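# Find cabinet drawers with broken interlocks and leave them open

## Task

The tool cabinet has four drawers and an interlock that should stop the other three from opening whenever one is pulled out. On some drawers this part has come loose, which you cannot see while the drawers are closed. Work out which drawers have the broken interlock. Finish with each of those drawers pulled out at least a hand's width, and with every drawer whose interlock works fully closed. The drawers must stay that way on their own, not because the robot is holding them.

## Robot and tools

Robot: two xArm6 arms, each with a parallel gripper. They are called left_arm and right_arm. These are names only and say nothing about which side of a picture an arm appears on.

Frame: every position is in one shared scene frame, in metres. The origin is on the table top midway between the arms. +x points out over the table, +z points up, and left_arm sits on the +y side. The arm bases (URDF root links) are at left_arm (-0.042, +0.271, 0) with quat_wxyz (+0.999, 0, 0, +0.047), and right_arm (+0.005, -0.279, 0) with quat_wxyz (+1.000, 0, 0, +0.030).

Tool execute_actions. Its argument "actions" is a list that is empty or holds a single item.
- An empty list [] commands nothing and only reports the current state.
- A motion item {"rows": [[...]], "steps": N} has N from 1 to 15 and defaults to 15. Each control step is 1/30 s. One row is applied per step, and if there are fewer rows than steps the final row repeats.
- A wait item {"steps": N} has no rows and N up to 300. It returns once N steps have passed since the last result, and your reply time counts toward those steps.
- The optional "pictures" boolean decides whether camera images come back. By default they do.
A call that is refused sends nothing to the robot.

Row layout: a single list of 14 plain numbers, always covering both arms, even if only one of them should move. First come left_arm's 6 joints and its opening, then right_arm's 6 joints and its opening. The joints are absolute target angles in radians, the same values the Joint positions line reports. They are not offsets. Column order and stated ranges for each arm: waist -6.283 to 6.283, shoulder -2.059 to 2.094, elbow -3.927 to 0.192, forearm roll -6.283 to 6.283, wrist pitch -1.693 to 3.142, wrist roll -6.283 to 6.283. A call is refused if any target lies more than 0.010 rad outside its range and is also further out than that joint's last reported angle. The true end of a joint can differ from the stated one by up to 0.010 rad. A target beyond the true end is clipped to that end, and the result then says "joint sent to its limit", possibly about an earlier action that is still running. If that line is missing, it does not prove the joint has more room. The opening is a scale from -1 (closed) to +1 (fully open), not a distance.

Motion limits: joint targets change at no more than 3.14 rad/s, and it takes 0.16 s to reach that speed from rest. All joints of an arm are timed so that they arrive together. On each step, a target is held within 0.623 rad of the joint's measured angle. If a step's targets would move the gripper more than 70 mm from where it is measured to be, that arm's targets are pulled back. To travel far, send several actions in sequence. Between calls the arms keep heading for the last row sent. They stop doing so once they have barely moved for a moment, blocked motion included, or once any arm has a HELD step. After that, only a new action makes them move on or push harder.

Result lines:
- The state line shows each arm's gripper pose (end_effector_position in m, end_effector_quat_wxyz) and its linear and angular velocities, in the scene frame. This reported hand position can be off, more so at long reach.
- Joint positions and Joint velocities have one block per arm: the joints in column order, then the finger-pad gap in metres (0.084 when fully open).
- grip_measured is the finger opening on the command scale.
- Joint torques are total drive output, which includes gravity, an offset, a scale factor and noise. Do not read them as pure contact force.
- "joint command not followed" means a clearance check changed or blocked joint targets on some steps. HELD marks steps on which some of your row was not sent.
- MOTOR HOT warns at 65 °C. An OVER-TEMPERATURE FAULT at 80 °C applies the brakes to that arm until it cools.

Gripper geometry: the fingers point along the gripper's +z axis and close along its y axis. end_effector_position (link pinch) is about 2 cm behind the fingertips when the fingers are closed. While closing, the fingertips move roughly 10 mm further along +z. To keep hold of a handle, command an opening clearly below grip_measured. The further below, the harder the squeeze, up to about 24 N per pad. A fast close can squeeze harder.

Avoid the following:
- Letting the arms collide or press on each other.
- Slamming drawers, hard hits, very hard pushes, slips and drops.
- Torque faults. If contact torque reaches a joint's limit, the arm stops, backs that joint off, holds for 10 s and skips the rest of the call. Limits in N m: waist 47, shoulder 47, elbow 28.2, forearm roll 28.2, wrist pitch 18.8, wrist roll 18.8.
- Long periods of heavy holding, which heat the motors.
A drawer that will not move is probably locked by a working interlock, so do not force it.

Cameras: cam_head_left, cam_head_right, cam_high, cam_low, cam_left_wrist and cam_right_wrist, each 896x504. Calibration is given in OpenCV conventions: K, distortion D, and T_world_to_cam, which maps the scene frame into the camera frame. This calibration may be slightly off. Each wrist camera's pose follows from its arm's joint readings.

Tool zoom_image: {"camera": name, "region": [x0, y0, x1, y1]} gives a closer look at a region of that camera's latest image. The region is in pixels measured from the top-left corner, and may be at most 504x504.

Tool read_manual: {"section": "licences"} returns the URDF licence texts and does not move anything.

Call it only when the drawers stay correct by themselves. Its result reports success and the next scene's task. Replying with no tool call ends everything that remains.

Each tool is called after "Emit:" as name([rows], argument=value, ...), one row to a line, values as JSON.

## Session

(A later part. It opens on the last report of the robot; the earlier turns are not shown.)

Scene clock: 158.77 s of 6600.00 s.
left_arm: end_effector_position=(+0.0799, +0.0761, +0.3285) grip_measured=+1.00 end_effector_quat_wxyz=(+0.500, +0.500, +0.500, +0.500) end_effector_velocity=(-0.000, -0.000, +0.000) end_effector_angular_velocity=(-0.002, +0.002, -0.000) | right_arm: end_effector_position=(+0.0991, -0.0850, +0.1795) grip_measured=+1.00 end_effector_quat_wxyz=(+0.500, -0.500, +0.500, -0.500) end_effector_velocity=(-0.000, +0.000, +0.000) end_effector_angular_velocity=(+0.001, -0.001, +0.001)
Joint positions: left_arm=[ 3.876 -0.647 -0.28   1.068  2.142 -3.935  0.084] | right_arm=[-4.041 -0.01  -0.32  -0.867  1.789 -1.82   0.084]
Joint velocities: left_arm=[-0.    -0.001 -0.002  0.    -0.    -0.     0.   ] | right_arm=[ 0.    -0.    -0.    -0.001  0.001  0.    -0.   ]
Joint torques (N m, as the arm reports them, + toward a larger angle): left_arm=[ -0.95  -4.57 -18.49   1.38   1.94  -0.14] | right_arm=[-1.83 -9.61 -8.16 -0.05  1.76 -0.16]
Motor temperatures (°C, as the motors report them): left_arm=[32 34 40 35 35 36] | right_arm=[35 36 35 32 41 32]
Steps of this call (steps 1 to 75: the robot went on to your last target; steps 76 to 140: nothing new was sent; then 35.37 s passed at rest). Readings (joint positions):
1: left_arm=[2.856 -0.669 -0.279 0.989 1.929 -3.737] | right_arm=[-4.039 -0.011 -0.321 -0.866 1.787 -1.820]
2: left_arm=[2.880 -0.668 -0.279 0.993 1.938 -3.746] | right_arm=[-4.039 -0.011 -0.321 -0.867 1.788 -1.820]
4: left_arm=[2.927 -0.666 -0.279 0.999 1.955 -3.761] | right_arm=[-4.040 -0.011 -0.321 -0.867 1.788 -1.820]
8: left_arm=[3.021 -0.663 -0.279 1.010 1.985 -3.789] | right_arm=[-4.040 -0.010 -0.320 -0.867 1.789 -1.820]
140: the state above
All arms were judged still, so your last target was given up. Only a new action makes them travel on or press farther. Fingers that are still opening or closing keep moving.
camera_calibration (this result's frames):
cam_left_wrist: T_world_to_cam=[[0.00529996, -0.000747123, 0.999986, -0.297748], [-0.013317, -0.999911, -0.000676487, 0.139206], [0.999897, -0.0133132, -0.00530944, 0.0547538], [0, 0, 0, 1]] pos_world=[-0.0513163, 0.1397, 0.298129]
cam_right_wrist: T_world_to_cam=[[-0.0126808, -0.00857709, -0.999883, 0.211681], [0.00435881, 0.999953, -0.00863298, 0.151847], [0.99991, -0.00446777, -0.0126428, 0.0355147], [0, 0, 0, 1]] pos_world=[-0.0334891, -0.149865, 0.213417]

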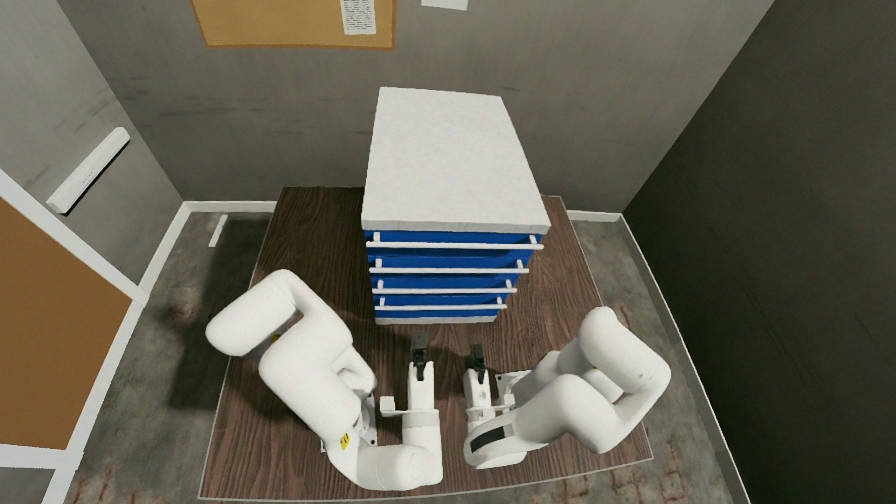

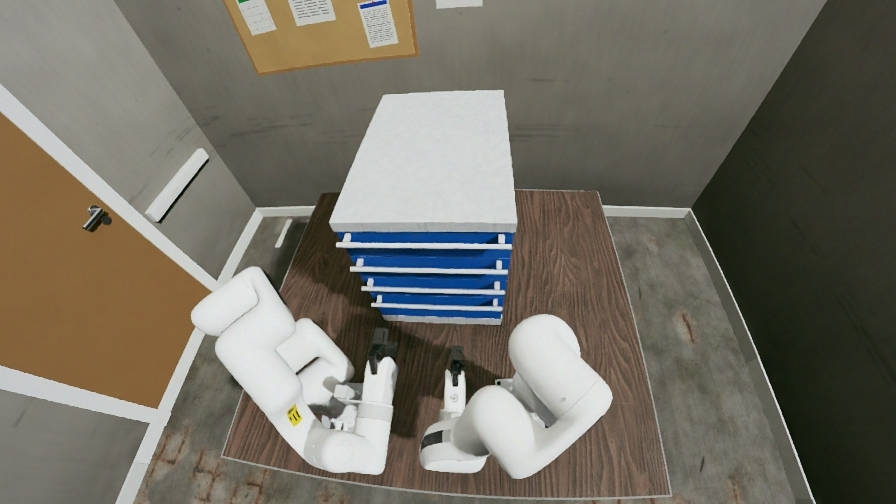

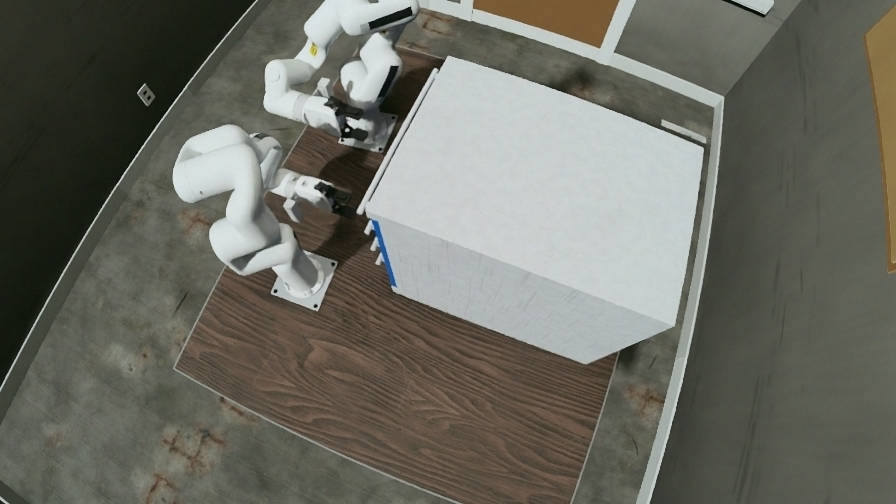

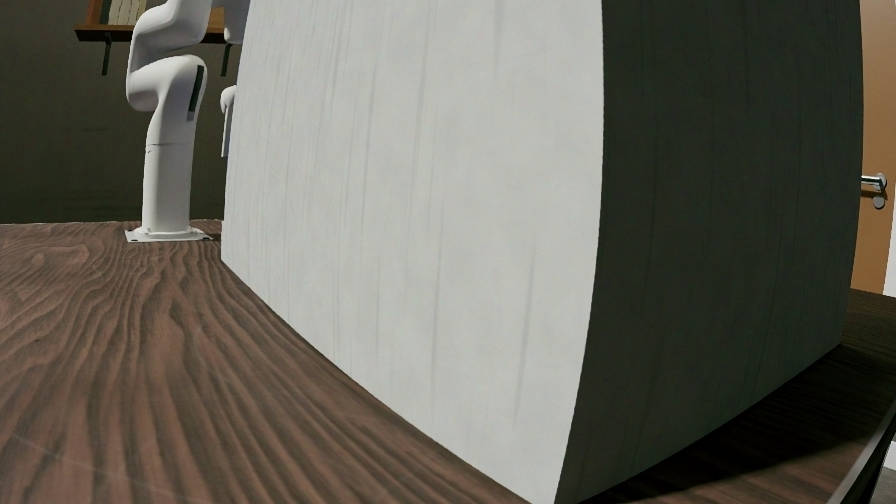

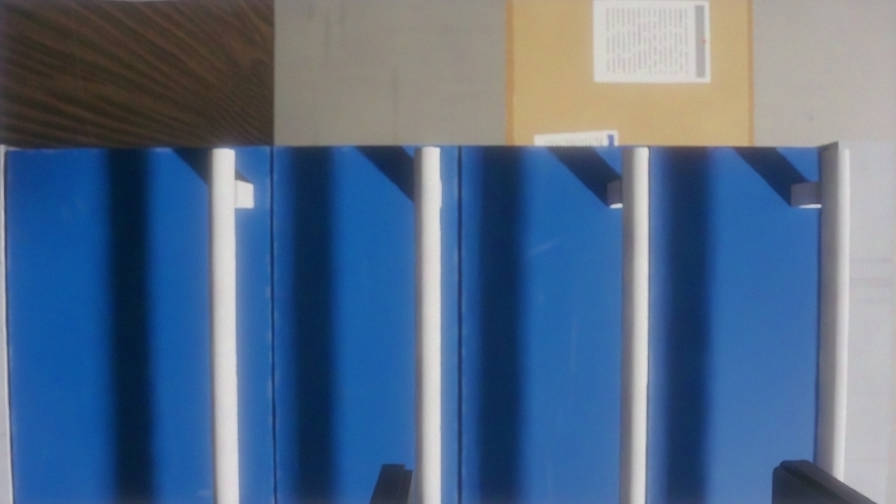

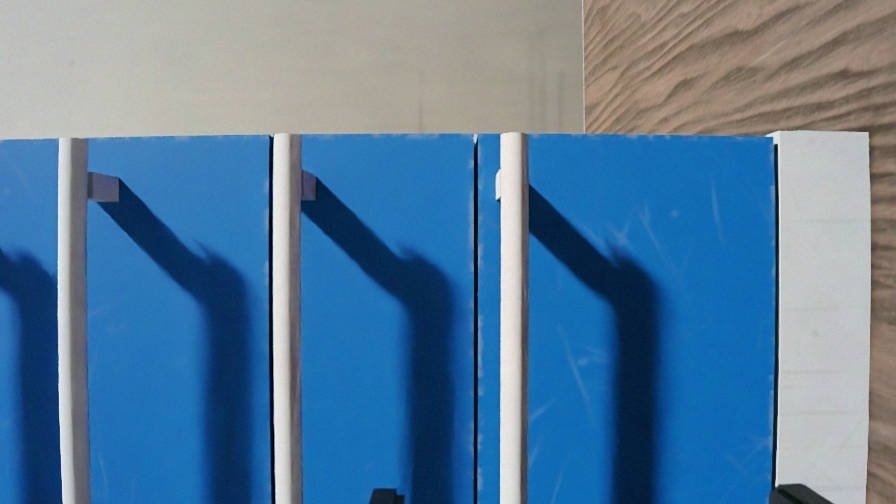

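Emit:
execute_actions([
  {"rows": [[4.230,-1.045,-0.392,1.516,1.956,-3.286,0.3, -4.264,-0.127,-0.193,-1.084,1.724,-1.852,0.3]], "steps": 15},
], pictures=false)

Emit:
execute_actions([
  {"steps": 25},
])

Scene clock: 162.33 s of 6600.00 s.
left_arm: end_effector_position=(+0.1545, +0.0700, +0.4645) grip_measured=+0.29 end_effector_quat_wxyz=(+0.499, +0.503, +0.504, +0.494) end_effector_velocity=(+0.100, +0.086, +0.206) end_effector_angular_velocity=(-0.021, -0.175, +0.110) | right_arm: end_effector_position=(+0.1591, -0.0841, +0.1821) grip_measured=+0.29 end_effector_quat_wxyz=(+0.500, -0.500, +0.500, -0.500) end_effector_velocity=(+0.002, -0.000, -0.001) end_effector_angular_velocity=(-0.001, +0.000, +0.003)
Joint positions: left_arm=[ 4.207 -1.02  -0.386  1.486  1.97  -3.331  0.056] | right_arm=[-4.263 -0.126 -0.194 -1.083  1.724 -1.852  0.056]
Joint velocities: left_arm=[ 0.39  -0.442 -0.136  0.485 -0.194  0.702 -0.   ] | right_arm=[-0.005 -0.002  0.005 -0.007 -0.004  0.    -0.   ]
Joint torques (N m, as the arm reports them, + toward a larger angle): left_arm=[ -7.51   8.81 -17.49   0.49   0.54  -0.75] | right_arm=[-2.23 -7.51 -8.61  0.05  1.79 -0.3 ]
Motor temperatures (°C, as the motors report them): left_arm=[32 34 40 35 35 36] | right_arm=[35 36 35 32 41 32]
Steps of this call (steps 1 to 90: nothing new was sent; then 0.07 s passed at rest; steps 91 to 105: all 15 steps of this action). Readings (joint positions):
91: left_arm=[3.876 -0.647 -0.280 1.068 2.142 -3.934] | right_arm=[-4.042 -0.010 -0.320 -0.868 1.789 -1.820]
92: left_arm=[3.881 -0.652 -0.281 1.075 2.139 -3.924] | right_arm=[-4.049 -0.014 -0.315 -0.877 1.785 -1.822]
94: left_arm=[3.920 -0.695 -0.291 1.125 2.116 -3.852] | right_arm=[-4.116 -0.050 -0.279 -0.943 1.765 -1.831]
98: left_arm=[4.045 -0.838 -0.335 1.283 2.053 -3.629] | right_arm=[-4.249 -0.119 -0.200 -1.067 1.731 -1.849]
105: the state above

Scene clock: 163.17 s of 6600.00 s.
left_arm: end_effector_position=(+0.1600, +0.0747, +0.4762) grip_measured=+0.29 end_effector_quat_wxyz=(+0.500, +0.500, +0.500, +0.500) end_effector_velocity=(+0.000, +0.000, +0.000) end_effector_angular_velocity=(-0.001, +0.000, +0.001) | right_arm: end_effector_position=(+0.1595, -0.0843, +0.1821) grip_measured=+0.29 end_effector_quat_wxyz=(+0.500, -0.500, +0.500, -0.500) end_effector_velocity=(+0.000, +0.000, +0.000) end_effector_angular_velocity=(+0.001, -0.001, -0.000)
Joint positions: left_arm=[ 4.23  -1.045 -0.392  1.516  1.956 -3.286  0.056] | right_arm=[-4.264 -0.127 -0.193 -1.084  1.724 -1.852  0.056]
Joint velocities: left_arm=[ 0.001  0.001 -0.001  0.     0.    -0.    -0.   ] | right_arm=[-0.    -0.    -0.    -0.     0.001  0.    -0.   ]
Joint torques (N m, as the arm reports them, + toward a larger angle): left_arm=[ -0.81   0.78 -21.59   2.24   0.79  -0.27] | right_arm=[-2.14 -7.49 -8.58  0.    1.6  -0.18]
Motor temperatures (°C, as the motors report them): left_arm=[32 34 40 35 35 36] | right_arm=[35 36 35 32 41 32]
Steps of this call (steps 1 to 25: the robot went on to your last target). Readings (joint positions):
1: left_arm=[4.217 -1.031 -0.390 1.499 1.964 -3.313] | right_arm=[-4.263 -0.126 -0.194 -1.083 1.724 -1.852]
2: left_arm=[4.223 -1.038 -0.391 1.506 1.961 -3.302] | right_arm=[-4.263 -0.127 -0.194 -1.083 1.724 -1.852]
4: left_arm=[4.227 -1.042 -0.391 1.512 1.958 -3.292] | right_arm=[-4.263 -0.127 -0.193 -1.084 1.724 -1.852]
8: left_arm=[4.229 -1.043 -0.391 1.515 1.956 -3.287] | right_arm=[-4.264 -0.127 -0.193 -1.084 1.724 -1.852]
25: the state above
camera_calibration (this result's frames):
cam_left_wrist: T_world_to_cam=[[0.00574801, -0.0000986712, 0.999983, -0.445952], [-0.0124459, -0.999923, -0.0000271249, 0.138568], [0.999906, -0.0124455, -0.00574879, -0.0244825], [0, 0, 0, 1]] pos_world=[0.0287681, 0.138209, 0.445808]
cam_right_wrist: T_world_to_cam=[[-0.0133271, -0.00847117, -0.999875, 0.215177], [0.00454038, 0.999953, -0.00853235, 0.150872], [0.999901, -0.00465353, -0.0132881, -0.0246776], [0, 0, 0, 1]] pos_world=[0.0268579, -0.149157, 0.21611]

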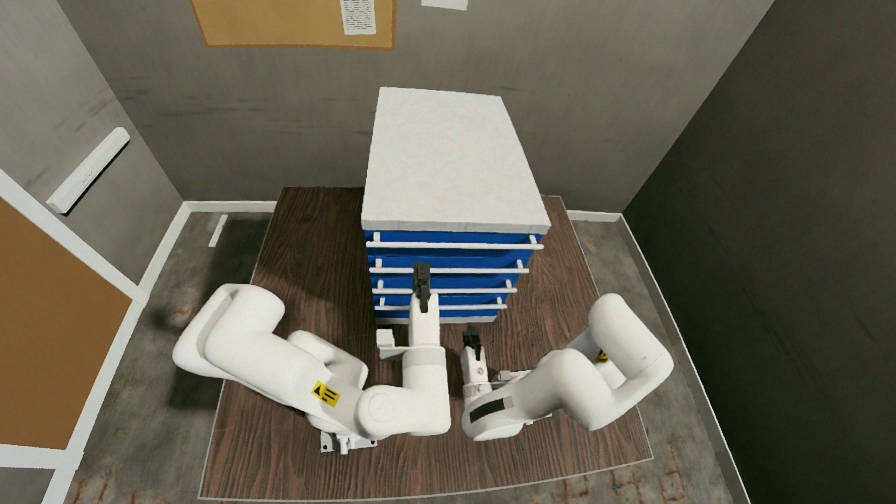

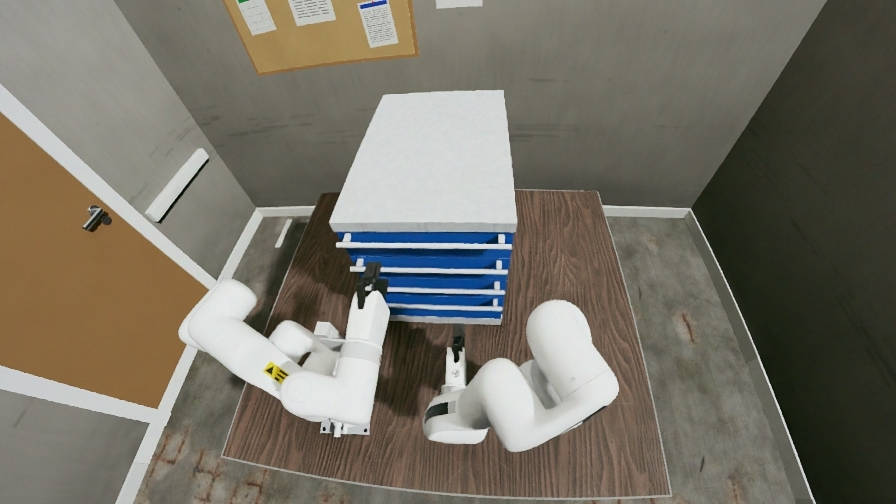

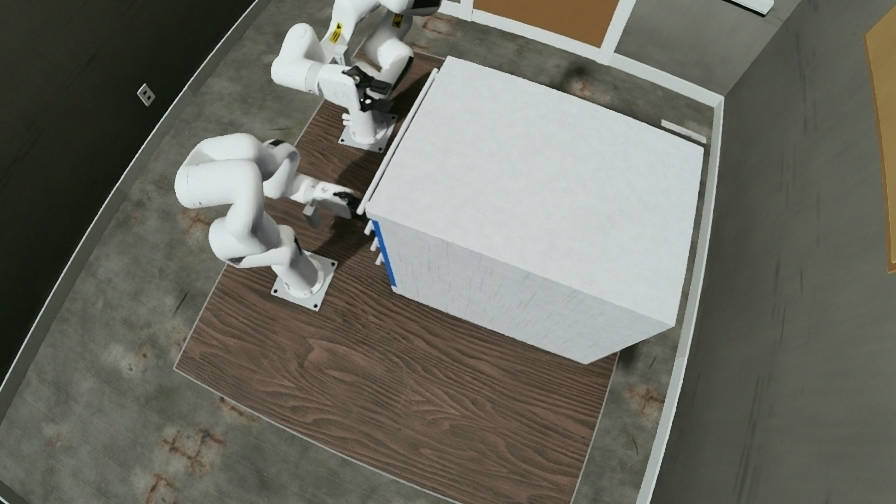

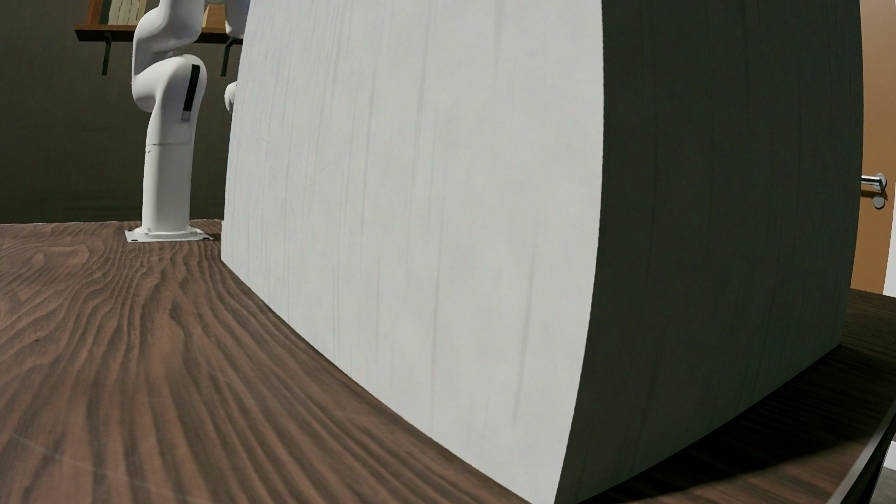

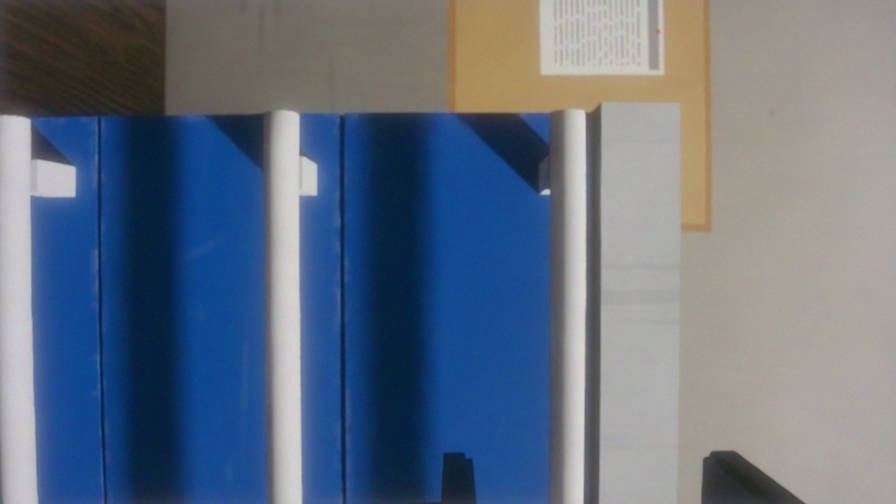

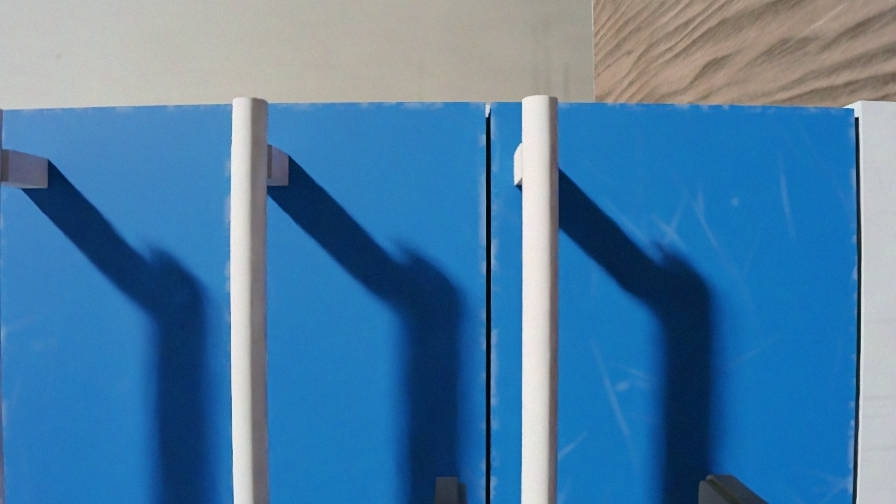

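Emit:
execute_actions([
  {"rows": [[4.499,-1.087,-0.391,1.559,1.690,-3.235,0.3, -4.429,-0.176,-0.139,-1.243,1.675,-1.868,0.3]], "steps": 10},
], pictures=false)

Emit:
execute_actions([
  {"rows": [[4.771,-1.084,-0.392,1.585,1.420,-3.238,0.3, -4.58,-0.202,-0.112,-1.388,1.629,-1.878,0.3]], "steps": 15},
])

Scene clock: 180.00 s of 6600.00 s.
left_arm: end_effector_position=(+0.1948, +0.0757, +0.4850) grip_measured=+0.29 end_effector_quat_wxyz=(+0.499, +0.499, +0.502, +0.501) end_effector_velocity=(+0.007, -0.014, -0.001) end_effector_angular_velocity=(+0.023, -0.003, -0.057) | right_arm: end_effector_position=(+0.1940, -0.0847, +0.1821) grip_measured=+0.29 end_effector_quat_wxyz=(+0.500, -0.500, +0.500, -0.500) end_effector_velocity=(+0.006, +0.007, -0.000) end_effector_angular_velocity=(+0.010, +0.010, +0.017)
Joint positions: left_arm=[ 4.495 -1.087 -0.392  1.558  1.699 -3.237  0.056] | right_arm=[-4.426 -0.175 -0.14  -1.239  1.676 -1.868  0.056]
Joint velocities: left_arm=[ 0.089 -0.01   0.009  0.017 -0.146  0.026  0.   ] | right_arm=[-0.04  -0.013  0.003 -0.053 -0.023 -0.005  0.   ]
Joint torques (N m, as the arm reports them, + toward a larger angle): left_arm=[ -4.88   1.5  -21.85   1.59   0.83  -0.24] | right_arm=[-1.66 -6.82 -8.91  0.36  1.83 -0.24]
Motor temperatures (°C, as the motors report them): left_arm=[32 34 41 35 35 36] | right_arm=[35 35 35 32 41 32]
Steps of this call (steps 1 to 15: the robot went on to your last target; steps 16 to 90: nothing new was sent; then 13.50 s passed at rest; steps 91 to 100: all 10 steps of this action). Readings (joint positions):
91: left_arm=[4.231 -1.045 -0.392 1.516 1.955 -3.286] | right_arm=[-4.265 -0.127 -0.193 -1.085 1.724 -1.852]
92: left_arm=[4.238 -1.046 -0.392 1.518 1.945 -3.284] | right_arm=[-4.273 -0.130 -0.190 -1.093 1.720 -1.853]
94: left_arm=[4.307 -1.057 -0.391 1.529 1.874 -3.271] | right_arm=[-4.333 -0.148 -0.171 -1.152 1.702 -1.859]
98: left_arm=[4.477 -1.084 -0.392 1.555 1.718 -3.240] | right_arm=[-4.420 -0.173 -0.141 -1.232 1.679 -1.867]
100: the state above

Scene clock: 180.50 s of 6600.00 s.
left_arm: end_effector_position=(+0.2278, +0.0745, +0.4847) grip_measured=+0.29 end_effector_quat_wxyz=(+0.500, +0.500, +0.500, +0.500) end_effector_velocity=(+0.001, -0.000, -0.001) end_effector_angular_velocity=(+0.002, -0.000, -0.001) | right_arm: end_effector_position=(+0.2224, -0.0837, +0.1820) grip_measured=+0.29 end_effector_quat_wxyz=(+0.500, -0.500, +0.500, -0.499) end_effector_velocity=(+0.001, -0.000, -0.001) end_effector_angular_velocity=(-0.001, +0.001, +0.002)
Joint positions: left_arm=[ 4.769 -1.084 -0.392  1.585  1.421 -3.238  0.056] | right_arm=[-4.579 -0.202 -0.112 -1.387  1.629 -1.878  0.056]
Joint velocities: left_arm=[ 0.005 -0.001  0.002  0.001 -0.007 -0.    -0.   ] | right_arm=[-0.005 -0.001  0.002 -0.006 -0.003  0.    -0.   ]
Joint torques (N m, as the arm reports them, + toward a larger angle): left_arm=[ -0.9    0.16 -23.09   1.36   0.54  -0.2 ] | right_arm=[-2.05 -6.57 -9.24 -0.1   1.66 -0.35]
Motor temperatures (°C, as the motors report them): left_arm=[32 34 41 35 35 36] | right_arm=[35 35 35 32 41 32]
Steps of this call (steps 1 to 15: all 15 steps of this action). Readings (joint positions):
1: left_arm=[4.497 -1.087 -0.391 1.558 1.694 -3.236] | right_arm=[-4.428 -0.176 -0.140 -1.241 1.676 -1.868]
2: left_arm=[4.506 -1.086 -0.391 1.560 1.682 -3.236] | right_arm=[-4.436 -0.177 -0.138 -1.251 1.672 -1.869]
4: left_arm=[4.576 -1.085 -0.391 1.567 1.607 -3.237] | right_arm=[-4.495 -0.187 -0.128 -1.308 1.654 -1.873]
8: left_arm=[4.748 -1.084 -0.392 1.582 1.448 -3.238] | right_arm=[-4.571 -0.200 -0.113 -1.378 1.633 -1.877]
15: the state above
camera_calibration (this result's frames):
cam_left_wrist: T_world_to_cam=[[0.00589765, 0.000572495, 0.999982, -0.454983], [-0.0127767, -0.999918, 0.000647812, 0.138962], [0.999901, -0.0127803, -0.00588986, -0.0920717], [0, 0, 0, 1]] pos_world=[0.0965214, 0.138035, 0.454342]
cam_right_wrist: T_world_to_cam=[[-0.0135983, -0.00757652, -0.999879, 0.216073], [0.00351311, 0.999965, -0.00762495, 0.150066], [0.999901, -0.00361637, -0.0135712, -0.0874404], [0, 0, 0, 1]] pos_world=[0.0898429, -0.14874, 0.216005]

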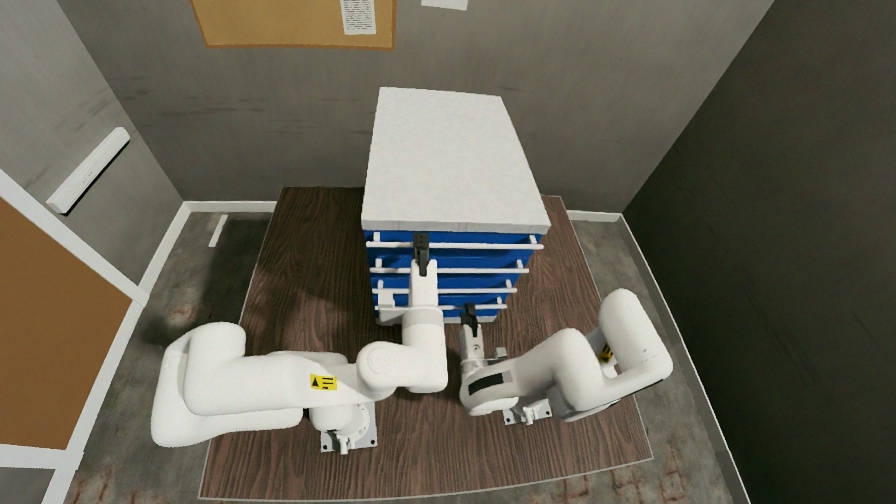

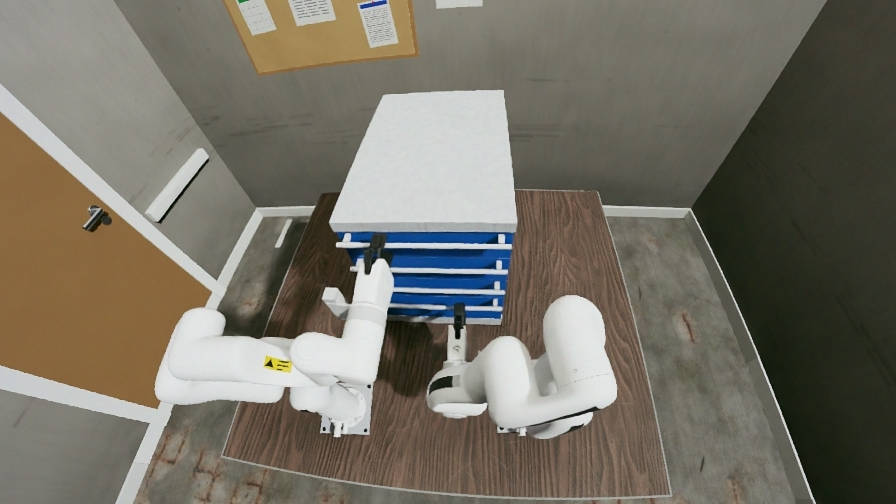

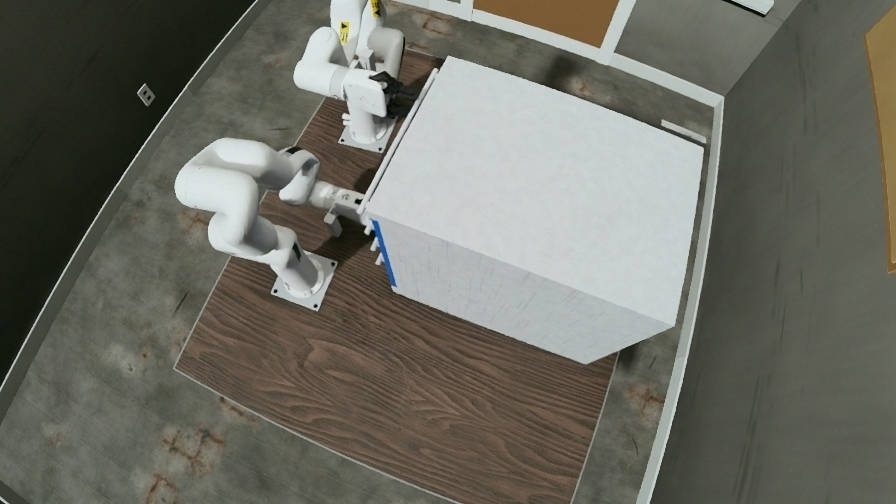

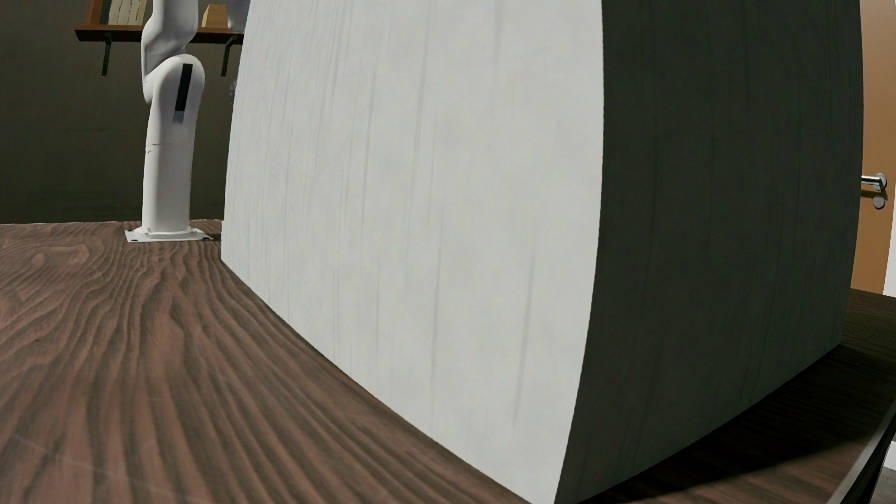

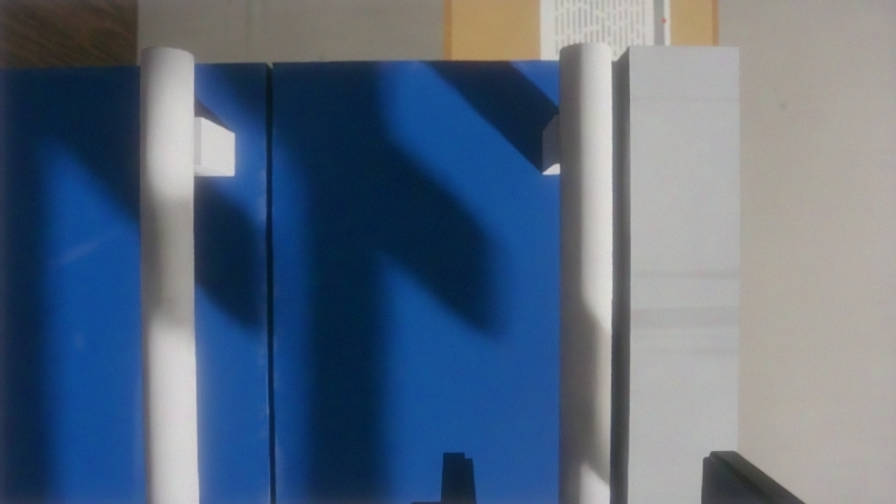

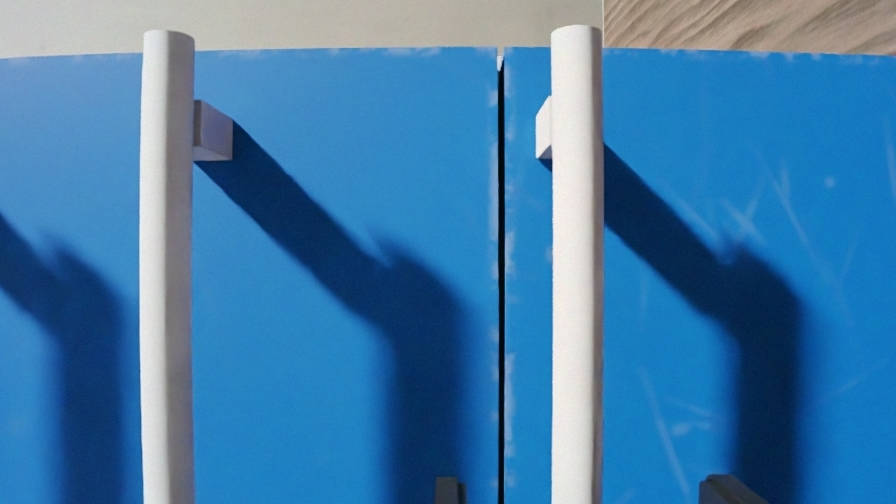

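Emit:
execute_actions([
  {"rows": [[4.812,-1.082,-0.393,1.589,1.379,-3.239,0.3, -4.648,-0.210,-0.103,-1.453,1.609,-1.882,0.3]], "steps": 8},
], pictures=false)

Emit:
execute_actions([
  {"rows": [[4.812,-1.082,-0.393,1.589,1.379,-3.239,-0.3, -4.648,-0.210,-0.103,-1.453,1.609,-1.882,-0.3],[4.812,-1.082,-0.393,1.589,1.379,-3.239,-0.5, -4.648,-0.210,-0.103,-1.453,1.609,-1.882,-0.5],[4.812,-1.082,-0.393,1.589,1.379,-3.239,-0.6, -4.648,-0.210,-0.103,-1.453,1.609,-1.882,-0.6],[4.812,-1.082,-0.393,1.589,1.379,-3.239,-0.6, -4.648,-0.210,-0.103,-1.453,1.609,-1.882,-0.6],[4.812,-1.082,-0.393,1.589,1.379,-3.239,-0.6, -4.648,-0.210,-0.103,-1.453,1.609,-1.882,-0.6],[4.812,-1.082,-0.393,1.589,1.379,-3.239,-0.6, -4.648,-0.210,-0.103,-1.453,1.609,-1.882,-0.6],[4.812,-1.082,-0.393,1.589,1.379,-3.239,-0.7, -4.648,-0.210,-0.103,-1.453,1.609,-1.882,-0.7],[4.812,-1.082,-0.393,1.589,1.379,-3.239,-0.7, -4.648,-0.210,-0.103,-1.453,1.609,-1.882,-0.7],[4.812,-1.082,-0.393,1.589,1.379,-3.239,-0.8, -4.648,-0.210,-0.103,-1.453,1.609,-1.882,-0.8],[4.812,-1.082,-0.393,1.589,1.379,-3.239,-0.9, -4.648,-0.210,-0.103,-1.453,1.609,-1.882,-0.9],[4.812,-1.082,-0.393,1.589,1.379,-3.239,-1, -4.648,-0.210,-0.103,-1.453,1.609,-1.882,-1]], "steps": 15},
])

Scene clock: 191.07 s of 6600.00 s.
left_arm: end_effector_position=(+0.2329, +0.0754, +0.4847) grip_measured=+0.29 end_effector_quat_wxyz=(+0.500, +0.500, +0.500, +0.500) end_effector_velocity=(+0.003, -0.002, -0.001) end_effector_angular_velocity=(+0.001, +0.001, -0.009) | right_arm: end_effector_position=(+0.2341, -0.0846, +0.1821) grip_measured=+0.29 end_effector_quat_wxyz=(+0.500, -0.500, +0.500, -0.500) end_effector_velocity=(+0.008, +0.002, -0.001) end_effector_angular_velocity=(-0.000, +0.004, +0.007)
Joint positions: left_arm=[ 4.81  -1.082 -0.393  1.589  1.382 -3.239  0.056] | right_arm=[-4.645 -0.21  -0.103 -1.449  1.61  -1.882  0.056]
Joint velocities: left_arm=[ 0.028  0.001  0.     0.003 -0.037 -0.001 -0.   ] | right_arm=[-0.05  -0.006  0.005 -0.054 -0.021 -0.004  0.   ]
Joint torques (N m, as the arm reports them, + toward a larger angle): left_arm=[ -1.69   0.08 -22.94   1.36   0.64  -0.23] | right_arm=[-0.79 -6.73 -9.2   0.23  1.66 -0.3 ]
Motor temperatures (°C, as the motors report them): left_arm=[32 34 41 35 35 36] | right_arm=[35 35 35 32 41 32]
Steps of this call (steps 1 to 15: the robot went on to your last target; steps 16 to 90: nothing new was sent; then 7.30 s passed at rest; steps 91 to 98: all 8 steps of this action). Readings (joint positions):
91: left_arm=[4.772 -1.084 -0.392 1.585 1.419 -3.238] | right_arm=[-4.581 -0.202 -0.112 -1.389 1.629 -1.878]
92: left_arm=[4.777 -1.084 -0.392 1.586 1.412 -3.238] | right_arm=[-4.588 -0.203 -0.111 -1.397 1.626 -1.879]
94: left_arm=[4.796 -1.083 -0.393 1.587 1.395 -3.239] | right_arm=[-4.620 -0.207 -0.107 -1.426 1.617 -1.880]
98: the state above

Scene clock: 191.57 s of 6600.00 s.
left_arm: end_effector_position=(+0.2331, +0.0752, +0.4837) grip_measured=-0.74 end_effector_quat_wxyz=(+0.499, +0.501, +0.500, +0.500) end_effector_velocity=(-0.000, -0.000, +0.001) end_effector_angular_velocity=(-0.002, -0.001, -0.001) | right_arm: end_effector_position=(+0.2347, -0.0843, +0.1828) grip_measured=-0.74 end_effector_quat_wxyz=(+0.501, -0.499, +0.500, -0.500) end_effector_velocity=(+0.000, -0.000, -0.000) end_effector_angular_velocity=(-0.001, +0.001, +0.001)
Joint positions: left_arm=[ 4.812 -1.082 -0.391  1.588  1.379 -3.239  0.011] | right_arm=[-4.648 -0.211 -0.103 -1.453  1.611 -1.882  0.011]
Joint velocities: left_arm=[-0.001 -0.    -0.002  0.001 -0.     0.    -0.   ] | right_arm=[-0.001  0.     0.001 -0.001 -0.001  0.001 -0.   ]
Joint torques (N m, as the arm reports them, + toward a larger angle): left_arm=[ -1.22  -1.29 -26.87   2.72   0.6   -0.08] | right_arm=[-2.97 -5.15 -8.76 -0.15 -0.76 -0.17]
Motor temperatures (°C, as the motors report them): left_arm=[32 34 41 35 35 36] | right_arm=[35 35 35 32 41 32]
Steps of this call (steps 1 to 15: all 15 steps of this action). Readings (joint positions):
1: left_arm=[4.811 -1.082 -0.393 1.589 1.381 -3.239] | right_arm=[-4.646 -0.210 -0.103 -1.451 1.610 -1.882]
2: left_arm=[4.811 -1.082 -0.393 1.589 1.380 -3.239] | right_arm=[-4.647 -0.210 -0.103 -1.452 1.609 -1.882]
4: left_arm=[4.812 -1.082 -0.393 1.589 1.379 -3.239] | right_arm=[-4.647 -0.210 -0.103 -1.452 1.609 -1.882]
8: left_arm=[4.812 -1.082 -0.393 1.589 1.379 -3.239] | right_arm=[-4.648 -0.210 -0.103 -1.453 1.609 -1.882]
15: the state above
camera_calibration (this result's frames):
cam_left_wrist: T_world_to_cam=[[0.00731482, -0.00162659, 0.999972, -0.454104], [-0.0117497, -0.99993, -0.00154057, 0.1405], [0.999904, -0.0117381, -0.00733342, -0.0967633], [0, 0, 0, 1]] pos_world=[0.101727, 0.138616, 0.453598]
cam_right_wrist: T_world_to_cam=[[-0.0106736, -0.0086265, -0.999906, 0.216203], [0.00427825, 0.999953, -0.00867258, 0.150642], [0.999934, -0.00437041, -0.0106362, -0.100412], [0, 0, 0, 1]] pos_world=[0.102068, -0.149209, 0.216421]

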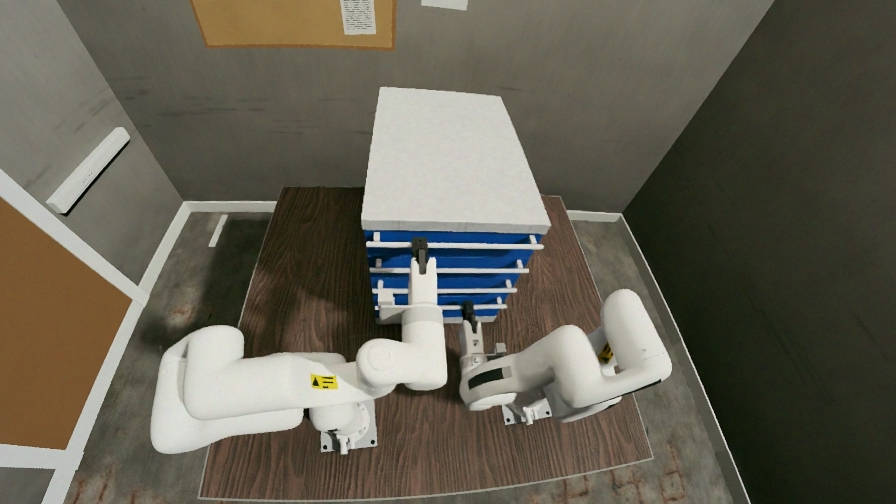

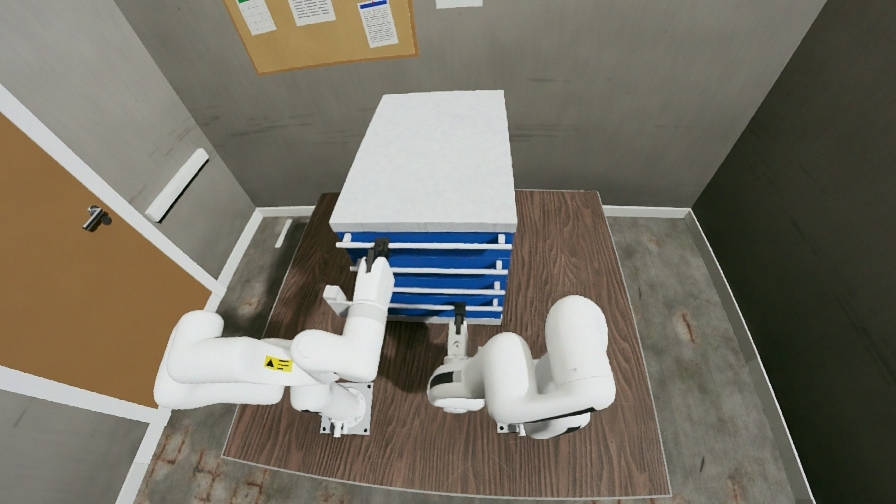

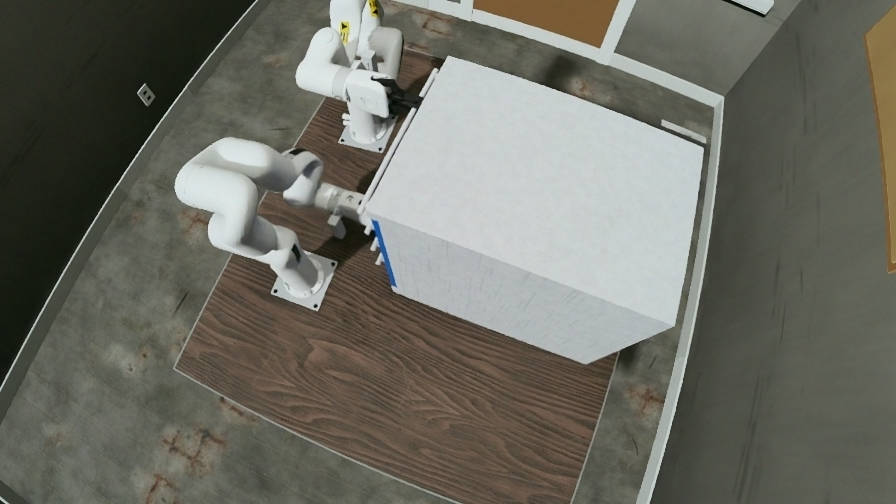

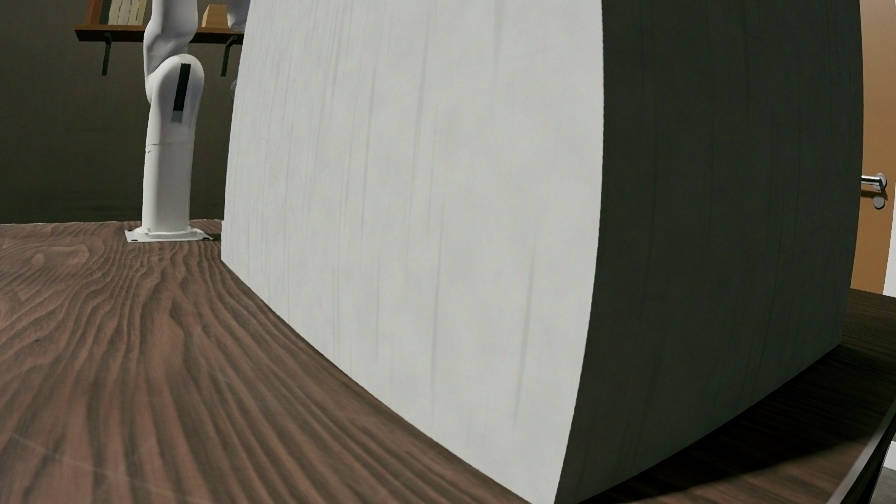

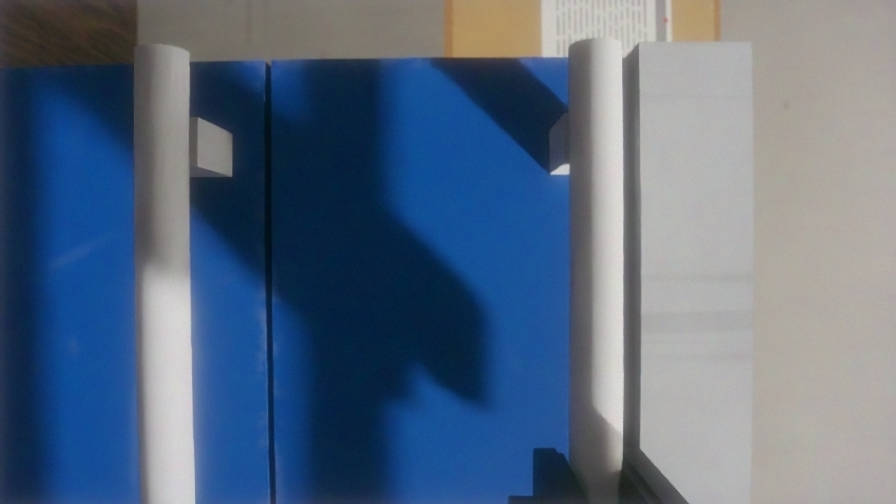

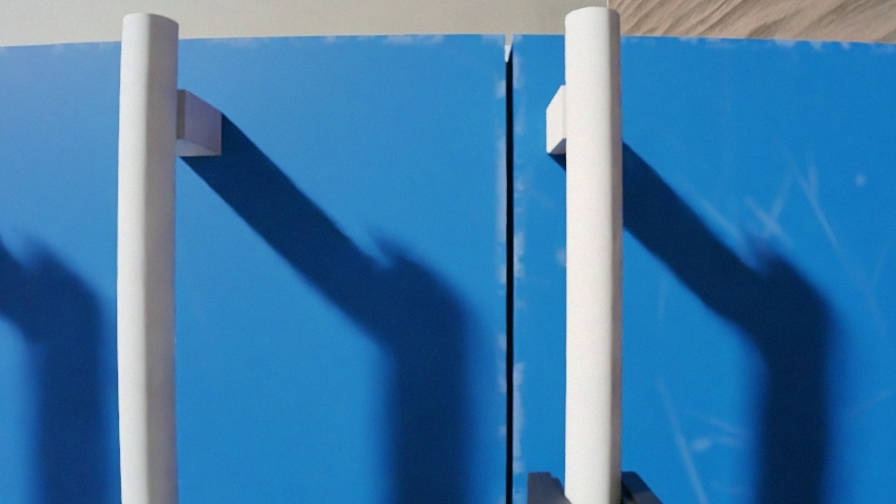

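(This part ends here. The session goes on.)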